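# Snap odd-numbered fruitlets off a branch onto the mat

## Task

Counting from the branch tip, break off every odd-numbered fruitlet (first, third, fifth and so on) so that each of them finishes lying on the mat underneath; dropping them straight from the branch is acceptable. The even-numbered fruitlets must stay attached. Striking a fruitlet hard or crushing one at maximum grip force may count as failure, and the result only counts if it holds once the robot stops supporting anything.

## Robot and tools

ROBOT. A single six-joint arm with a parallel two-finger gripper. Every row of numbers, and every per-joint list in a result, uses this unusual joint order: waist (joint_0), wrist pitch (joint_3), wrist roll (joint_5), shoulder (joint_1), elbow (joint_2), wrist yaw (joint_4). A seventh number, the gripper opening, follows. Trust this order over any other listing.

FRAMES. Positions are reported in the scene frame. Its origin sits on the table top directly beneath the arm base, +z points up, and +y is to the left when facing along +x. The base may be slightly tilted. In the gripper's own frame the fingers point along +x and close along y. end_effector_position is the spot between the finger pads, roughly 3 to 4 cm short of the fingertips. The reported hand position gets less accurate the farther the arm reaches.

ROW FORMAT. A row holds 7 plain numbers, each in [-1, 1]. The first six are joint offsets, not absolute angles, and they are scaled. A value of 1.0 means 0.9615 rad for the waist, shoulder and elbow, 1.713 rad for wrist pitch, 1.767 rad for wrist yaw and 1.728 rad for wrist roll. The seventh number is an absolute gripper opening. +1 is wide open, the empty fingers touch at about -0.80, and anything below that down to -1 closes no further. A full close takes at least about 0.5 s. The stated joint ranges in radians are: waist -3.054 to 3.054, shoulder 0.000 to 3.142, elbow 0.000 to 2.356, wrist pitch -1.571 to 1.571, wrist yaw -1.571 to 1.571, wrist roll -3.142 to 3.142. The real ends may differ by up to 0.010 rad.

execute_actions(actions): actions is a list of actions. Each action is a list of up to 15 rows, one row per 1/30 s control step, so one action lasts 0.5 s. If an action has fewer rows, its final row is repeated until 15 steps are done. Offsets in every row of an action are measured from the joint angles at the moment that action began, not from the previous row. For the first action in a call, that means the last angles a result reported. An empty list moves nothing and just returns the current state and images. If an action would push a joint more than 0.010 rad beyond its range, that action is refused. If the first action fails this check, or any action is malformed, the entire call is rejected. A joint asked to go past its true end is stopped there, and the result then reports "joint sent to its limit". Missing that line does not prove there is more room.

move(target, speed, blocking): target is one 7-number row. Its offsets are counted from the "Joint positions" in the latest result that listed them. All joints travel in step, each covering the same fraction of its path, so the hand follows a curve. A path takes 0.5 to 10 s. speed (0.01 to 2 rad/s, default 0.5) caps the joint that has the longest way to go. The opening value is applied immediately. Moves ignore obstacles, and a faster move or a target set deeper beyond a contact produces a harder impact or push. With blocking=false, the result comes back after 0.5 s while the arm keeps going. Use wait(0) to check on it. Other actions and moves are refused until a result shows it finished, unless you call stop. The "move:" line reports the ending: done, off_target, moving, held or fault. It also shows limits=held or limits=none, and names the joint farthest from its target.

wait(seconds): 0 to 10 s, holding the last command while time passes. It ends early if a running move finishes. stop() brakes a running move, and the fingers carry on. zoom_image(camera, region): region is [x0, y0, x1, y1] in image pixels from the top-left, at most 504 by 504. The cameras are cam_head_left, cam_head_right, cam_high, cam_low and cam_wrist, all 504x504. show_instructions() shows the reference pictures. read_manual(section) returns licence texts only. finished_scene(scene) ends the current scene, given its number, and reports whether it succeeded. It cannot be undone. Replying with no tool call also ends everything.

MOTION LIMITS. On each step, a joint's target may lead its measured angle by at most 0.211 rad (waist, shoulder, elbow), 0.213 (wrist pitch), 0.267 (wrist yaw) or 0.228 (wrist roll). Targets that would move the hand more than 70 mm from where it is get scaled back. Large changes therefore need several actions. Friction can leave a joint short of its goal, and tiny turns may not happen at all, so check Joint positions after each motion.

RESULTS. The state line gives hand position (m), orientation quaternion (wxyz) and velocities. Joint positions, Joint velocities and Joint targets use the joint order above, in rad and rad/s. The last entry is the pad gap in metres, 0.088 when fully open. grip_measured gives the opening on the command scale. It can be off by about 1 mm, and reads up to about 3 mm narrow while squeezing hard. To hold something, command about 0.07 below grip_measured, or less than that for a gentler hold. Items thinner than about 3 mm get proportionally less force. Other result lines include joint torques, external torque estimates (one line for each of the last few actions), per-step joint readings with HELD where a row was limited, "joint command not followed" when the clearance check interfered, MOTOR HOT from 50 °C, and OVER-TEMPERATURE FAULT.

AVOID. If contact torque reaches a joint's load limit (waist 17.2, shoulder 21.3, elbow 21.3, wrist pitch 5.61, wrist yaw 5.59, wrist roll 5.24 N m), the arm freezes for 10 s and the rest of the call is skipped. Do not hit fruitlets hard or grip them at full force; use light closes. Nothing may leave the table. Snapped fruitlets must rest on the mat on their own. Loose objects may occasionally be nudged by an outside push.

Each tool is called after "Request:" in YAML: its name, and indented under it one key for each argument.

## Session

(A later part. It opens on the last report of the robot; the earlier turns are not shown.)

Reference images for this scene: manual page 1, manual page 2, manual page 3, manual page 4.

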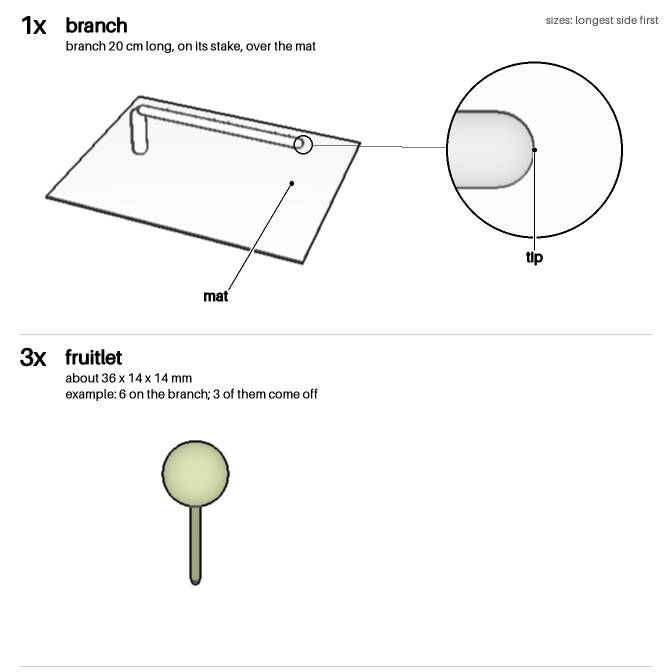

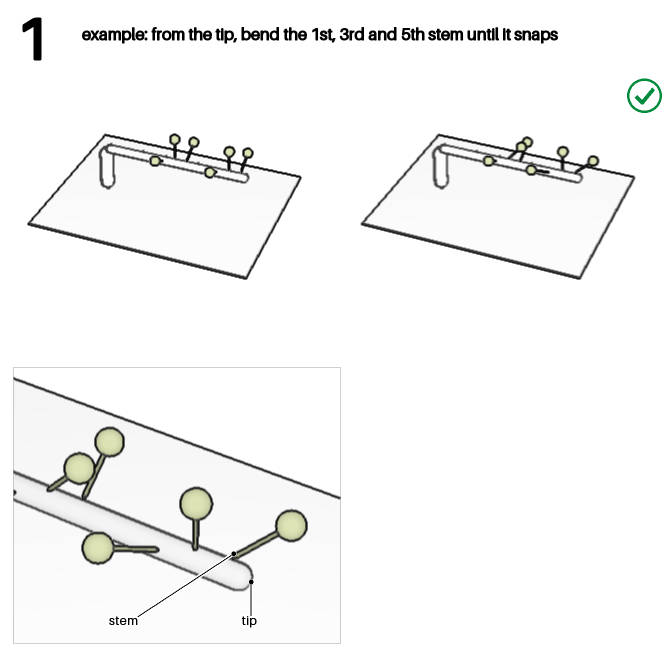

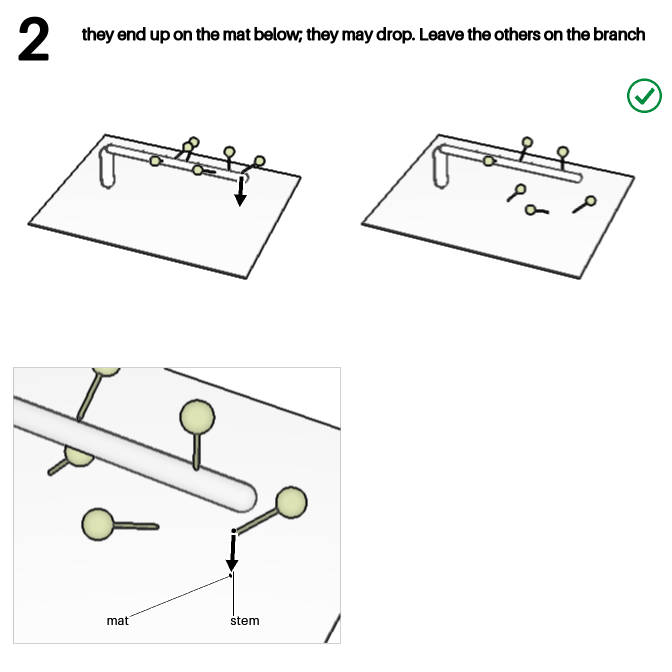

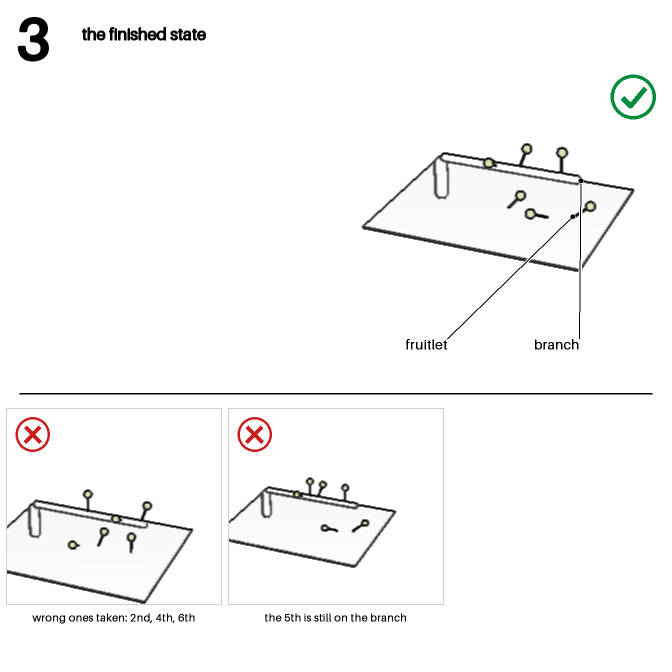

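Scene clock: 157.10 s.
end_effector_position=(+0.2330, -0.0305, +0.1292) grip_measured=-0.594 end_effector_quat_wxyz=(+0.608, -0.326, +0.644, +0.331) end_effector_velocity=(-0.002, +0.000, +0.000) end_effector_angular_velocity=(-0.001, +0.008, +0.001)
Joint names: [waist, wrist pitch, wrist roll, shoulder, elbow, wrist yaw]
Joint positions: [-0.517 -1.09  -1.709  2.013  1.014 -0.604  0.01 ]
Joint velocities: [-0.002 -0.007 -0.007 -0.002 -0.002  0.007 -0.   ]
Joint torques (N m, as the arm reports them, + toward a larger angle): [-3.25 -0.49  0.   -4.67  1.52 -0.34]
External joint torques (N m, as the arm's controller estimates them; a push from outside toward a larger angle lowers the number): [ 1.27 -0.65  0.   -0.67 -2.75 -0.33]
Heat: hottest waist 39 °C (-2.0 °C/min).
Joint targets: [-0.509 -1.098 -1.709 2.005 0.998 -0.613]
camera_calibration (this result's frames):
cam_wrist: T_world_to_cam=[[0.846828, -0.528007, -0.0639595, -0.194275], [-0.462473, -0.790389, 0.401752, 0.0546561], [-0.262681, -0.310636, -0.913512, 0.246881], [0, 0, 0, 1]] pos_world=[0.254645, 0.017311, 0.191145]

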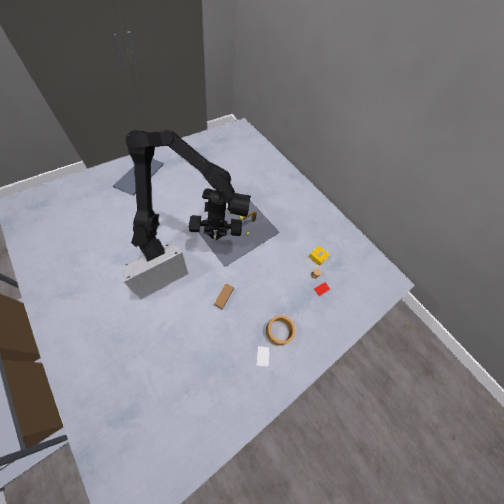

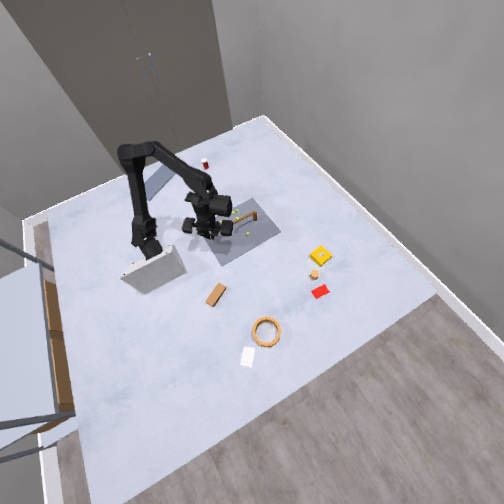

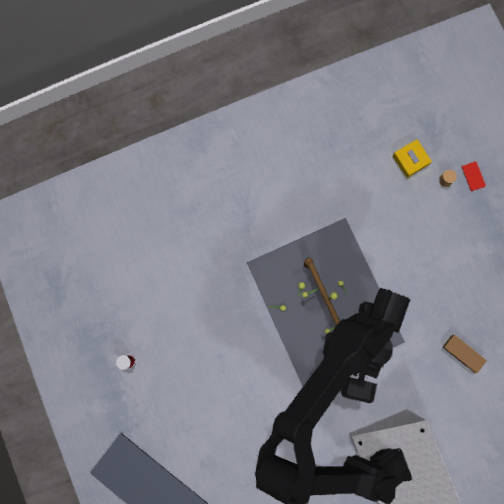

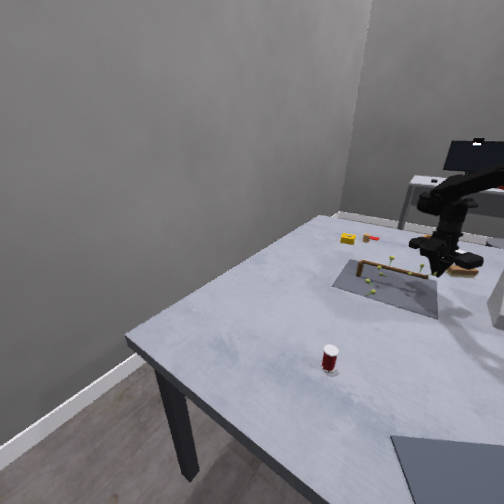

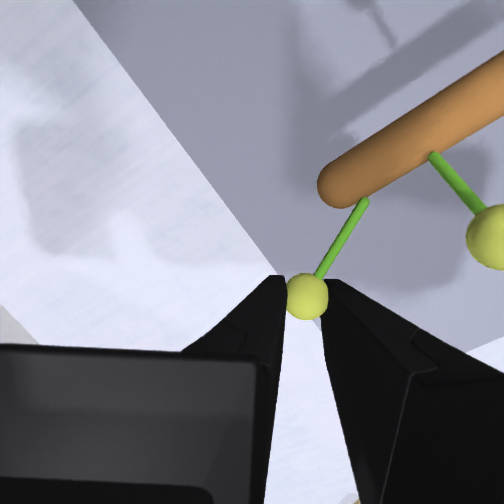

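Request:
zoom_image:
  camera: "cam_low"
  region: [390, 240, 460, 310]

Request:
move:
  target: [0.033,-0.011,0,-0.04,-0.033,-0.004,-0.61]
  speed: 0.05

Region (390, 240, 460, 310) of cam_low's 504x504 image, scaled by 7.200, with more detail than that image has.

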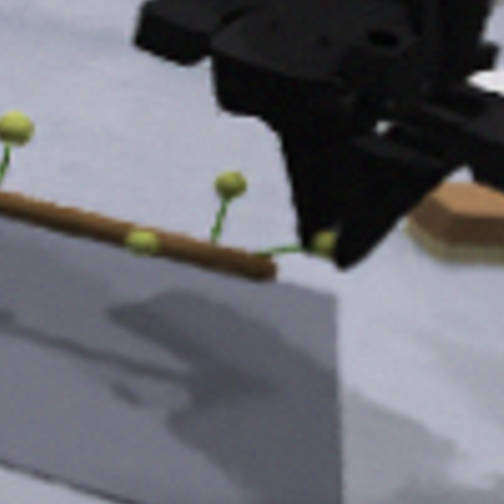

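Scene clock: 164.40 s.
end_effector_position=(+0.2289, -0.0183, +0.1263) grip_measured=-0.602 end_effector_quat_wxyz=(+0.600, -0.326, +0.646, +0.342) end_effector_velocity=(-0.002, +0.000, +0.000) end_effector_angular_velocity=(-0.001, +0.008, +0.001)
Joint names: [waist, wrist pitch, wrist roll, shoulder, elbow, wrist yaw]
Joint positions: [-0.488 -1.108 -1.709  1.98   0.994 -0.609  0.009]
Joint velocities: [-0.002 -0.007 -0.007 -0.002 -0.002  0.007  0.   ]
Joint torques (N m, as the arm reports them, + toward a larger angle): [-3.72 -0.04  0.   -4.34  1.85 -0.08]
External joint torques (N m, as the arm's controller estimates them; a push from outside toward a larger angle lowers the number): [ 0.76 -0.15  0.01 -0.5  -2.3  -0.08]
Heat: hottest waist 39 °C (-2.0 °C/min).
Joint targets: [-0.485 -1.108 -1.709 1.974 0.982 -0.611]
move: off_target; limits=none; farthest joint: the elbow, 0.012 radians from its target (0.032 radians at the start)
camera_calibration (this result's frames):
cam_wrist: T_world_to_cam=[[0.853987, -0.513204, -0.0856059, -0.183224], [-0.440548, -0.800775, 0.405803, 0.0578807], [-0.276811, -0.308837, -0.909943, 0.249788], [0, 0, 0, 1]] pos_world=[0.251114, 0.0294618, 0.18812]

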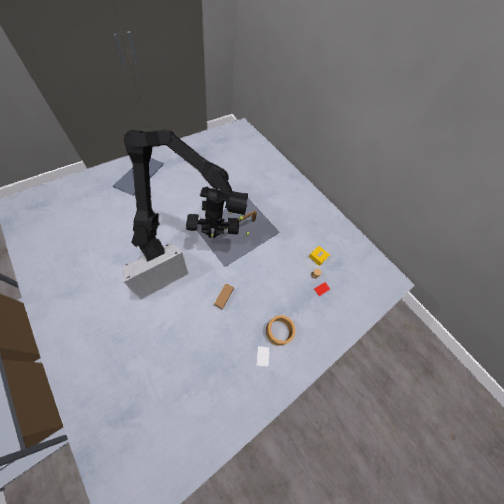

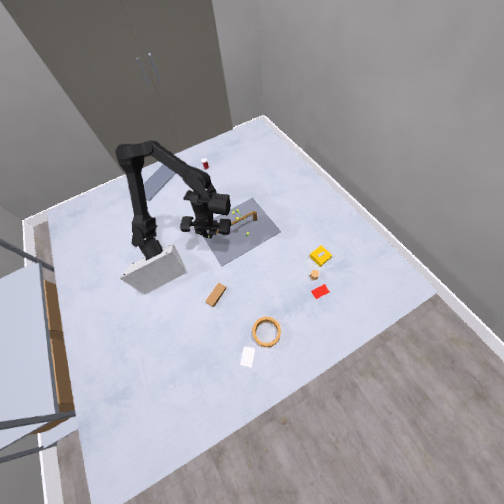

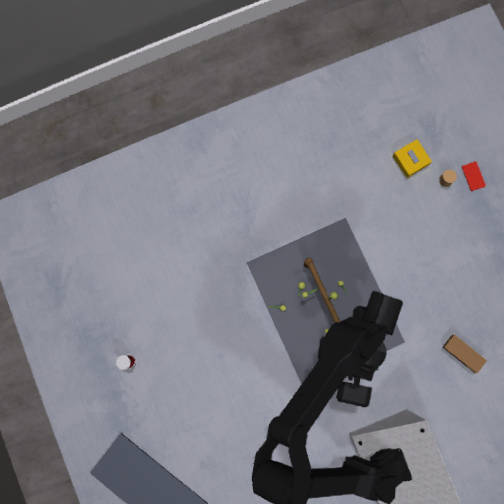

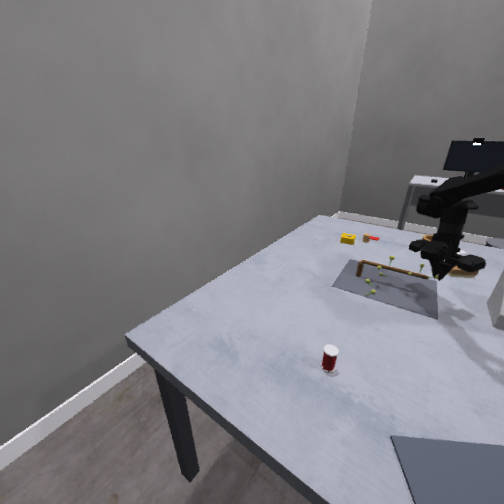

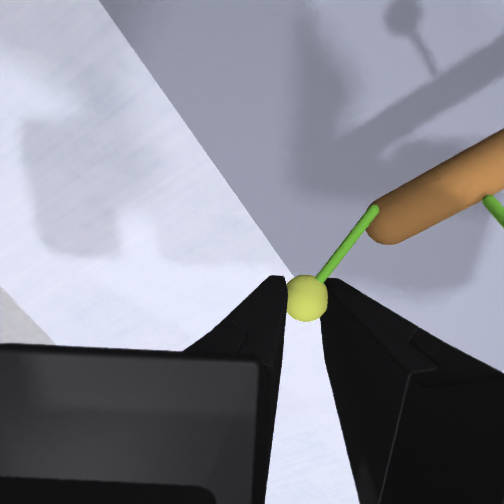

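Request:
move:
  target: [0.103,-0.067,0,-0.107,0.028,0,-0.61]
  speed: 0.1

Scene clock: 174.70 s.
end_effector_position=(+0.2258, +0.0210, +0.1301) grip_measured=-0.602 end_effector_quat_wxyz=(+0.565, -0.334, +0.655, +0.373) end_effector_velocity=(-0.004, +0.002, +0.000) end_effector_angular_velocity=(+0.004, +0.020, -0.005)
Joint names: [waist, wrist pitch, wrist roll, shoulder, elbow, wrist yaw]
Joint positions: [-0.39  -1.22  -1.709  1.885  1.01  -0.609  0.009]
Joint velocities: [ 0.002 -0.022 -0.007 -0.002 -0.002  0.007 -0.   ]
Joint torques (N m, as the arm reports them, + toward a larger angle): [-3.7  -0.21  0.   -4.13  3.77  0.04]
External joint torques (N m, as the arm's controller estimates them; a push from outside toward a larger angle lowers the number): [ 0.74 -0.22  0.01 -0.6  -0.19  0.01]
Heat: hottest waist 39 °C (-3.0 °C/min).
Joint targets: [-0.388 -1.222 -1.709 1.878 1.021 -0.609]
move: off_target; limits=none; farthest joint: the elbow, 0.011 radians from its target (0.027 radians at the start)
camera_calibration (this result's frames):
cam_wrist: T_world_to_cam=[[0.878393, -0.45473, -0.147127, -0.158846], [-0.356218, -0.82813, 0.432793, 0.0643876], [-0.318644, -0.327753, -0.889406, 0.271719], [0, 0, 0, 1]] pos_world=[0.249047, 0.0701459, 0.190431]

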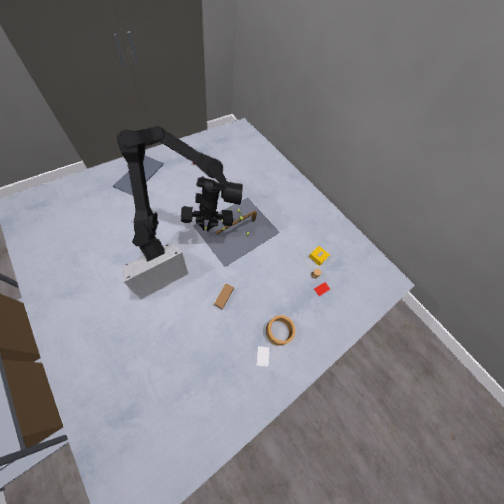

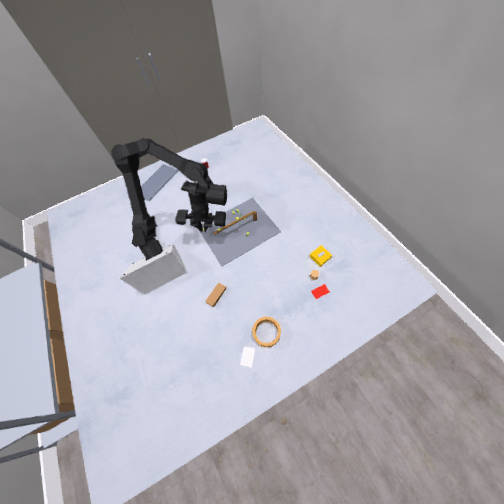

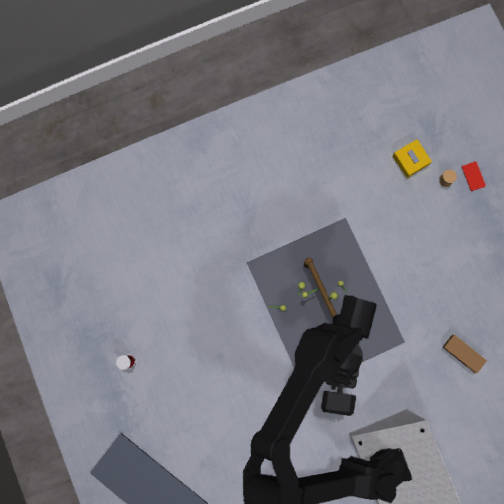

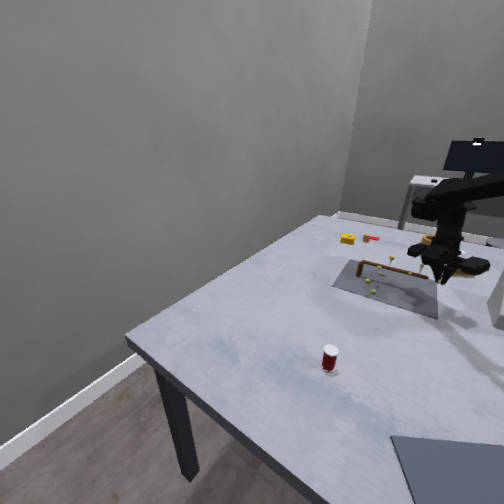

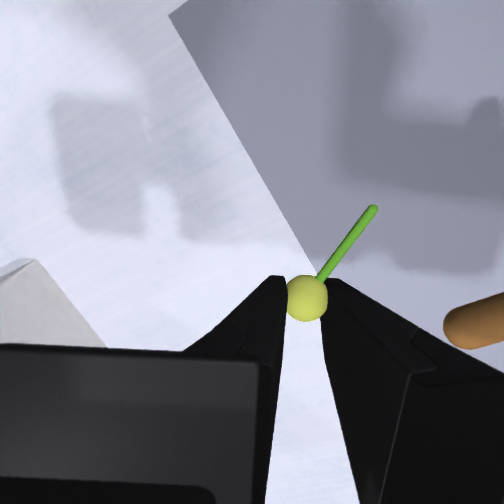

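Request:
move:
  target: [0.111,-0.061,0,0.093,0.206,0,-0.61]
  speed: 0.15

Request:
zoom_image:
  camera: "cam_low"
  region: [350, 220, 470, 340]

Scene clock: 183.53 s.
end_effector_position=(+0.2588, +0.0397, +0.1312) grip_measured=-0.602 end_effector_quat_wxyz=(+0.526, -0.345, +0.663, +0.406) end_effector_velocity=(-0.002, +0.006, -0.000) end_effector_angular_velocity=(+0.027, +0.004, -0.009)
Joint names: [waist, wrist pitch, wrist roll, shoulder, elbow, wrist yaw]
Joint positions: [-0.285 -1.322 -1.709  1.967  1.196 -0.609  0.009]
Joint velocities: [ 0.002 -0.022 -0.007 -0.002 -0.002 -0.022 -0.   ]
Joint torques (N m, as the arm reports them, + toward a larger angle): [-4.32 -0.33 -0.01 -3.4   3.61  0.09]
External joint torques (N m, as the arm's controller estimates them; a push from outside toward a larger angle lowers the number): [ 0.84 -0.22  0.01  0.85 -0.12  0.02]
Heat: hottest waist 38 °C (-3.0 °C/min).
Joint targets: [-0.284 -1.325 -1.709 1.975 1.207 -0.609]
move: off_target; limits=none; farthest joint: the elbow, 0.012 radians from its target (0.198 radians at the start)
camera_calibration (this result's frames):
cam_wrist: T_world_to_cam=[[0.89691, -0.38804, -0.21208, -0.178064], [-0.260515, -0.851183, 0.455653, 0.0643477], [-0.35733, -0.35343, -0.864524, 0.297091], [0, 0, 0, 1]] pos_world=[0.28263, 0.0906768, 0.189759]

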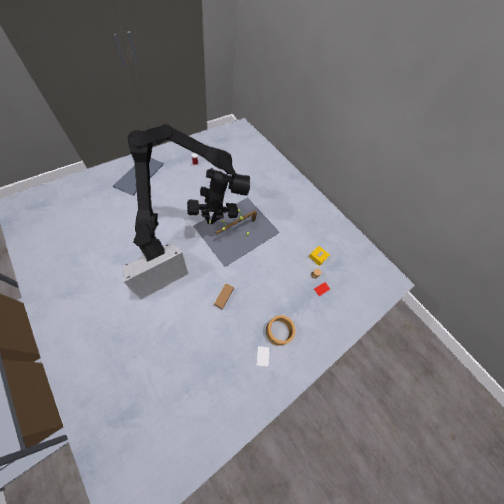

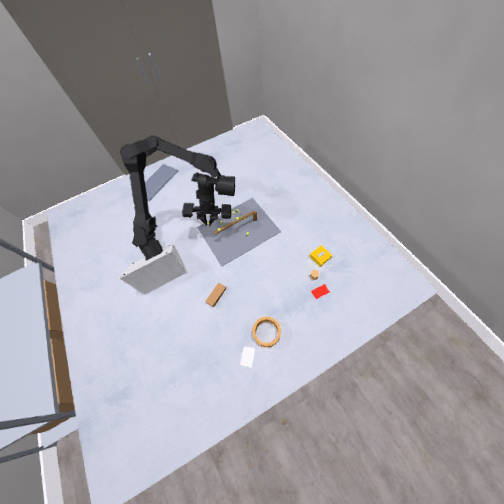

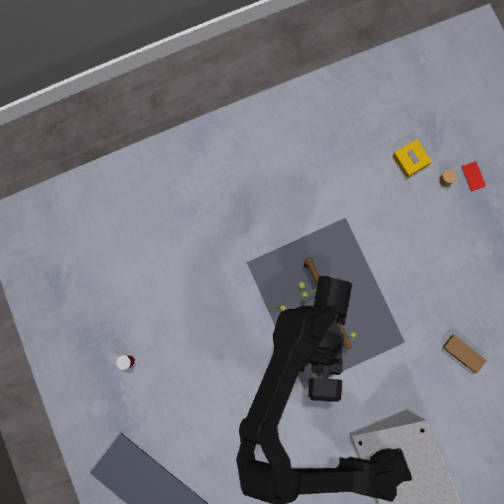

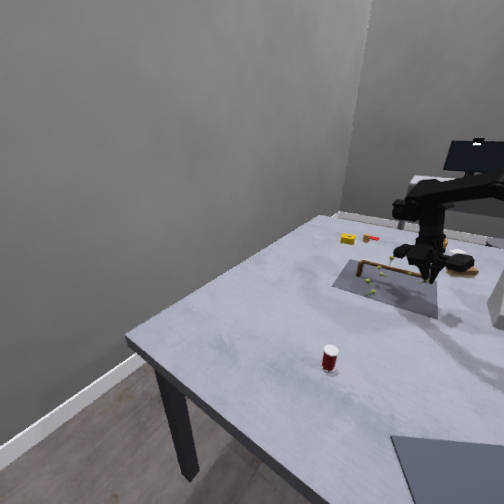

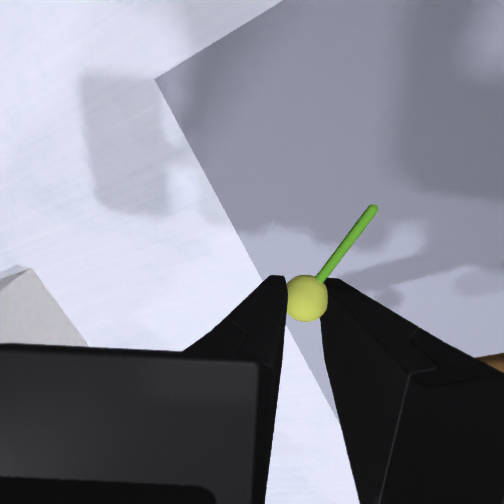

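Region (350, 220, 470, 340) of cam_low's 504x504 image, scaled by 4.200, with more detail than that image has.

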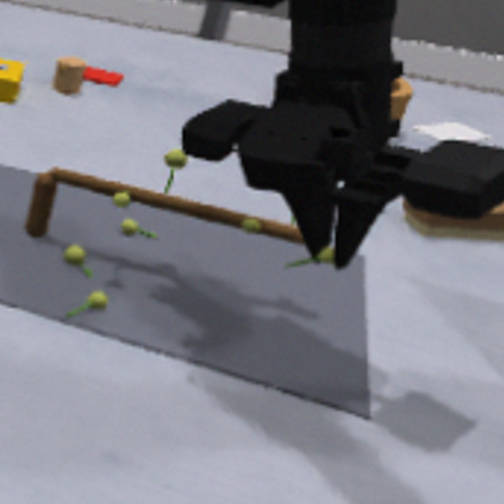

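Request:
move:
  target: [0.04,-0.022,0,0.046,0.09,0,-0.61]
  speed: 0.1

Request:
move:
  target: [0,0,0,0,0,0,-0.47]

Request:
move:
  target: [-0.082,-0.058,0,-0.046,0.078,0,-0.47]
  speed: 0.2

Request:
zoom_image:
  camera: "cam_low"
  region: [330, 220, 450, 340]

Scene clock: 192.77 s.
end_effector_position=(+0.2721, +0.0465, +0.1303) grip_measured=-0.602 end_effector_quat_wxyz=(+0.513, -0.350, +0.664, +0.417) end_effector_velocity=(-0.002, +0.002, +0.001) end_effector_angular_velocity=(+0.014, +0.009, -0.011)
Joint names: [waist, wrist pitch, wrist roll, shoulder, elbow, wrist yaw]
Joint positions: [-0.249 -1.358 -1.709  2.004  1.271 -0.609  0.009]
Joint velocities: [-0.002 -0.022 -0.007  0.002  0.002 -0.007 -0.   ]
Joint torques (N m, as the arm reports them, + toward a larger angle): [-4.57 -0.38 -0.01 -3.55  3.51  0.1 ]
External joint torques (N m, as the arm's controller estimates them; a push from outside toward a larger angle lowers the number): [ 0.92 -0.24  0.01  0.97 -0.16  0.02]
Heat: hottest waist 39 °C (-2.0 °C/min).
Joint targets: [-0.247 -1.360 -1.709 2.012 1.282 -0.609]
move: off_target; limits=none; farthest joint: the elbow, 0.012 radians from its target (0.086 radians at the start)
camera_calibration (this result's frames):
cam_wrist: T_world_to_cam=[[0.902035, -0.363159, -0.23334, -0.187264], [-0.225719, -0.857596, 0.462148, 0.0640003], [-0.367944, -0.364205, -0.855553, 0.305698], [0, 0, 0, 1]] pos_world=[0.295845, 0.0982162, 0.188267]

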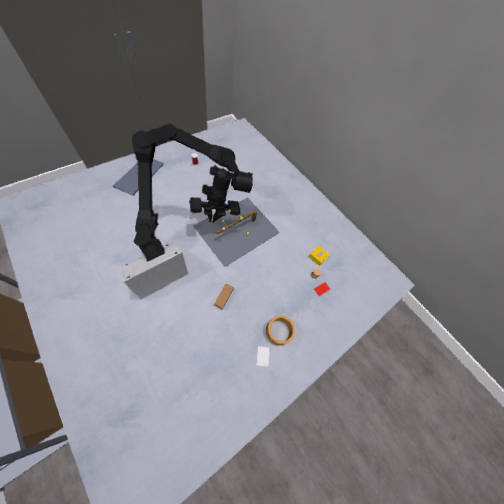

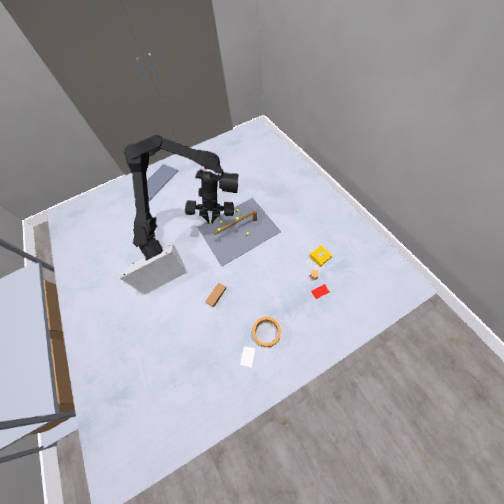

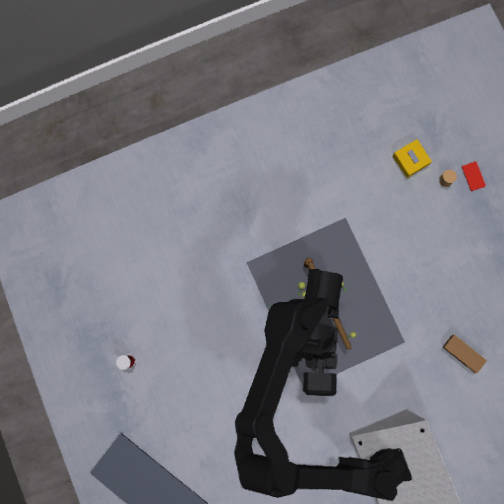

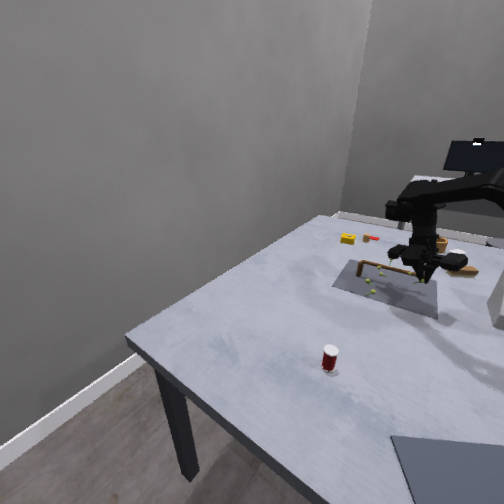

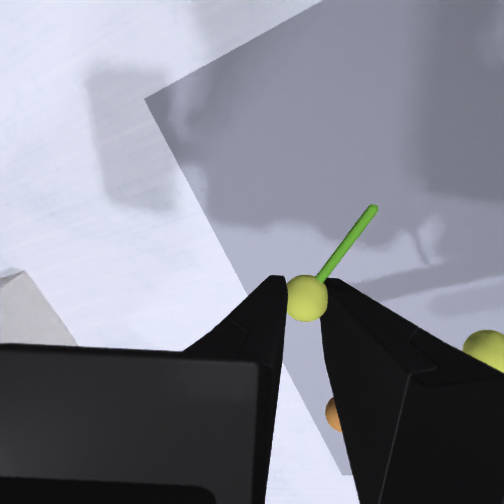

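Scene clock: 193.27 s.
end_effector_position=(+0.2721, +0.0465, +0.1303) grip_measured=-0.474 end_effector_quat_wxyz=(+0.513, -0.350, +0.664, +0.417) end_effector_velocity=(-0.000, +0.004, -0.001) end_effector_angular_velocity=(+0.022, -0.005, -0.000)
Joint names: [waist, wrist pitch, wrist roll, shoulder, elbow, wrist yaw]
Joint positions: [-0.249 -1.358 -1.709  2.004  1.271 -0.609  0.016]
Joint velocities: [ 0.002 -0.007 -0.007 -0.002 -0.002 -0.022  0.   ]
Joint torques (N m, as the arm reports them, + toward a larger angle): [-4.71 -0.24 -0.01 -4.41  2.48  0.1 ]
External joint torques (N m, as the arm's controller estimates them; a push from outside toward a larger angle lowers the number): [ 0.76 -0.1   0.    0.16 -1.22  0.03]
Heat: hottest waist 39 °C (-2.0 °C/min).
Joint targets: [-0.249 -1.358 -1.709 2.004 1.271 -0.609]
move: done; limits=none; farthest joint: the waist, 0.000 radians from its target (0.000 radians at the start)
camera_calibration (this result's frames):
cam_wrist: T_world_to_cam=[[0.902035, -0.363159, -0.23334, -0.187264], [-0.225719, -0.857596, 0.462148, 0.0640003], [-0.367944, -0.364205, -0.855553, 0.305698], [0, 0, 0, 1]] pos_world=[0.295845, 0.0982162, 0.188267]

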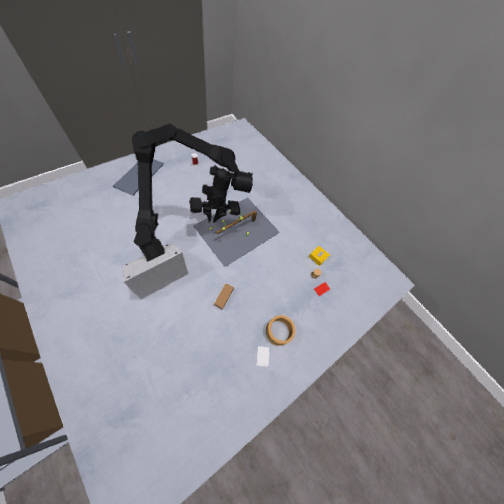

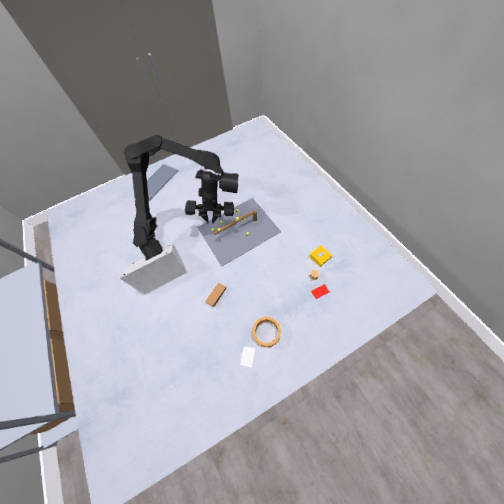

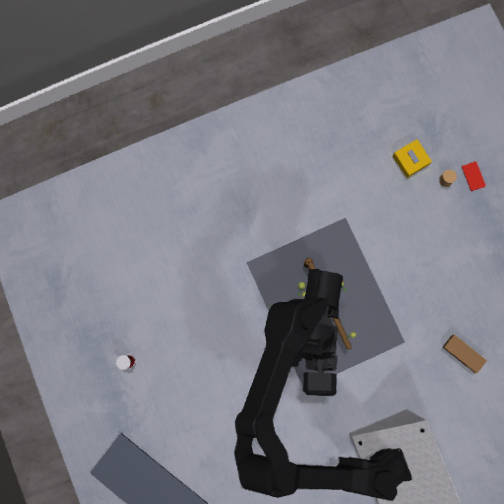

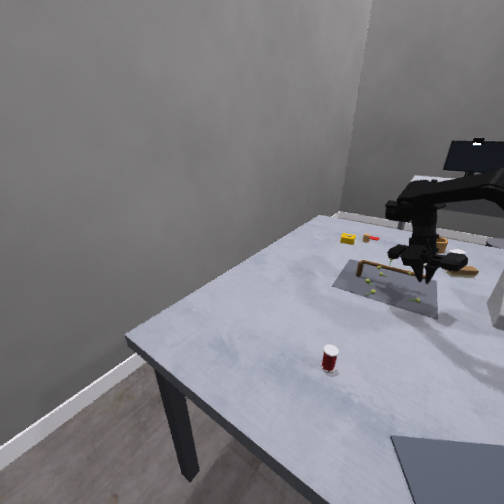

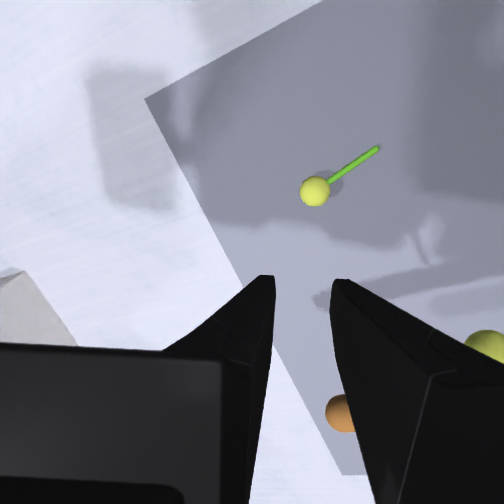

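Scene clock: 194.27 s.
end_effector_position=(+0.2744, +0.0503, +0.1641) grip_measured=-0.472 end_effector_quat_wxyz=(+0.541, -0.344, +0.659, +0.394) end_effector_velocity=(-0.005, +0.002, -0.001) end_effector_angular_velocity=(+0.016, +0.015, -0.031)
Joint names: [waist, wrist pitch, wrist roll, shoulder, elbow, wrist yaw]
Joint positions: [-0.324 -1.455 -1.709  1.967  1.334 -0.609  0.016]
Joint velocities: [-0.002 -0.022  0.007  0.002 -0.007 -0.007 -0.   ]
Joint torques (N m, as the arm reports them, + toward a larger angle): [-4.87 -0.28  0.   -4.9   3.77  0.07]
External joint torques (N m, as the arm's controller estimates them; a push from outside toward a larger angle lowers the number): [ 0.5  -0.24  0.   -0.71 -0.13  0.01]
Heat: hottest waist 39 °C (-2.0 °C/min).
Joint targets: [-0.327 -1.457 -1.709 1.960 1.346 -0.609]
move: off_target; limits=none; farthest joint: the elbow, 0.012 radians from its target (0.075 radians at the start)
camera_calibration (this result's frames):
cam_wrist: T_world_to_cam=[[0.894078, -0.408912, -0.182799, -0.183899], [-0.294146, -0.843802, 0.448862, 0.0724176], [-0.337791, -0.347548, -0.874704, 0.330842], [0, 0, 0, 1]] pos_world=[0.297477, 0.100891, 0.223267]

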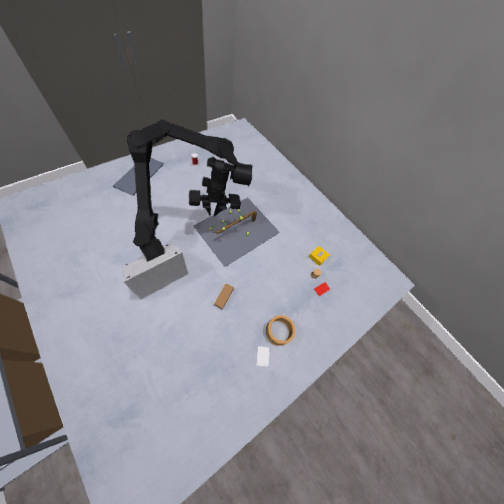

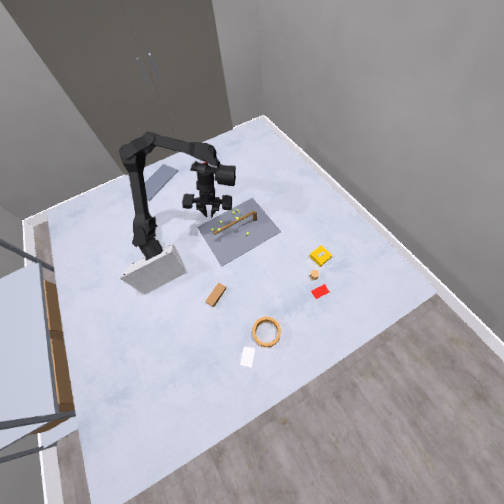

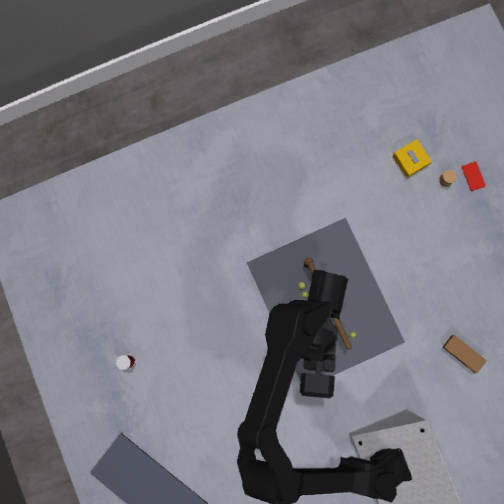

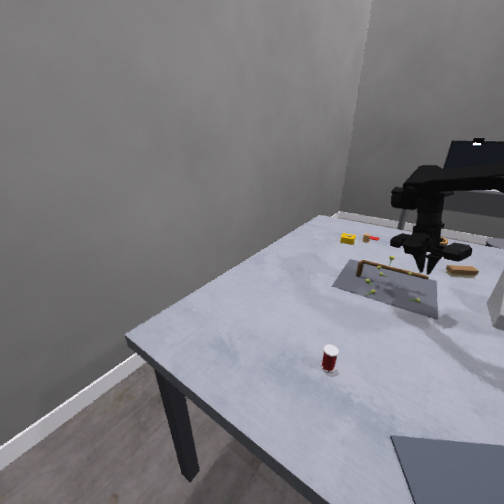

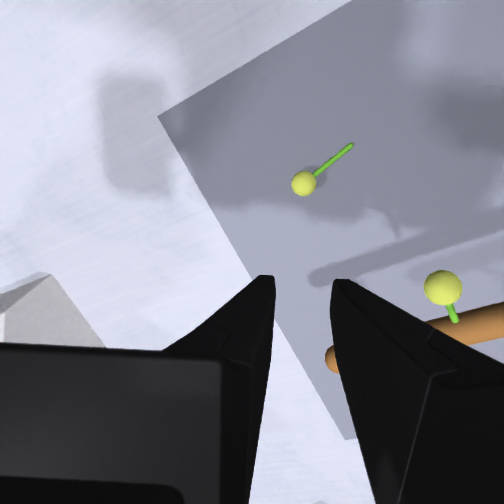

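Region (330, 220, 450, 340) of cam_low's 504x504 image, scaled by 4.200, with more detail than that image has.

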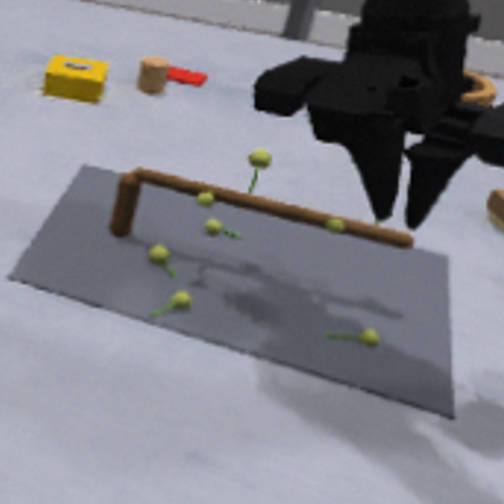

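Request:
finished_scene:
  scene: 2

The scene is finished: the task was done.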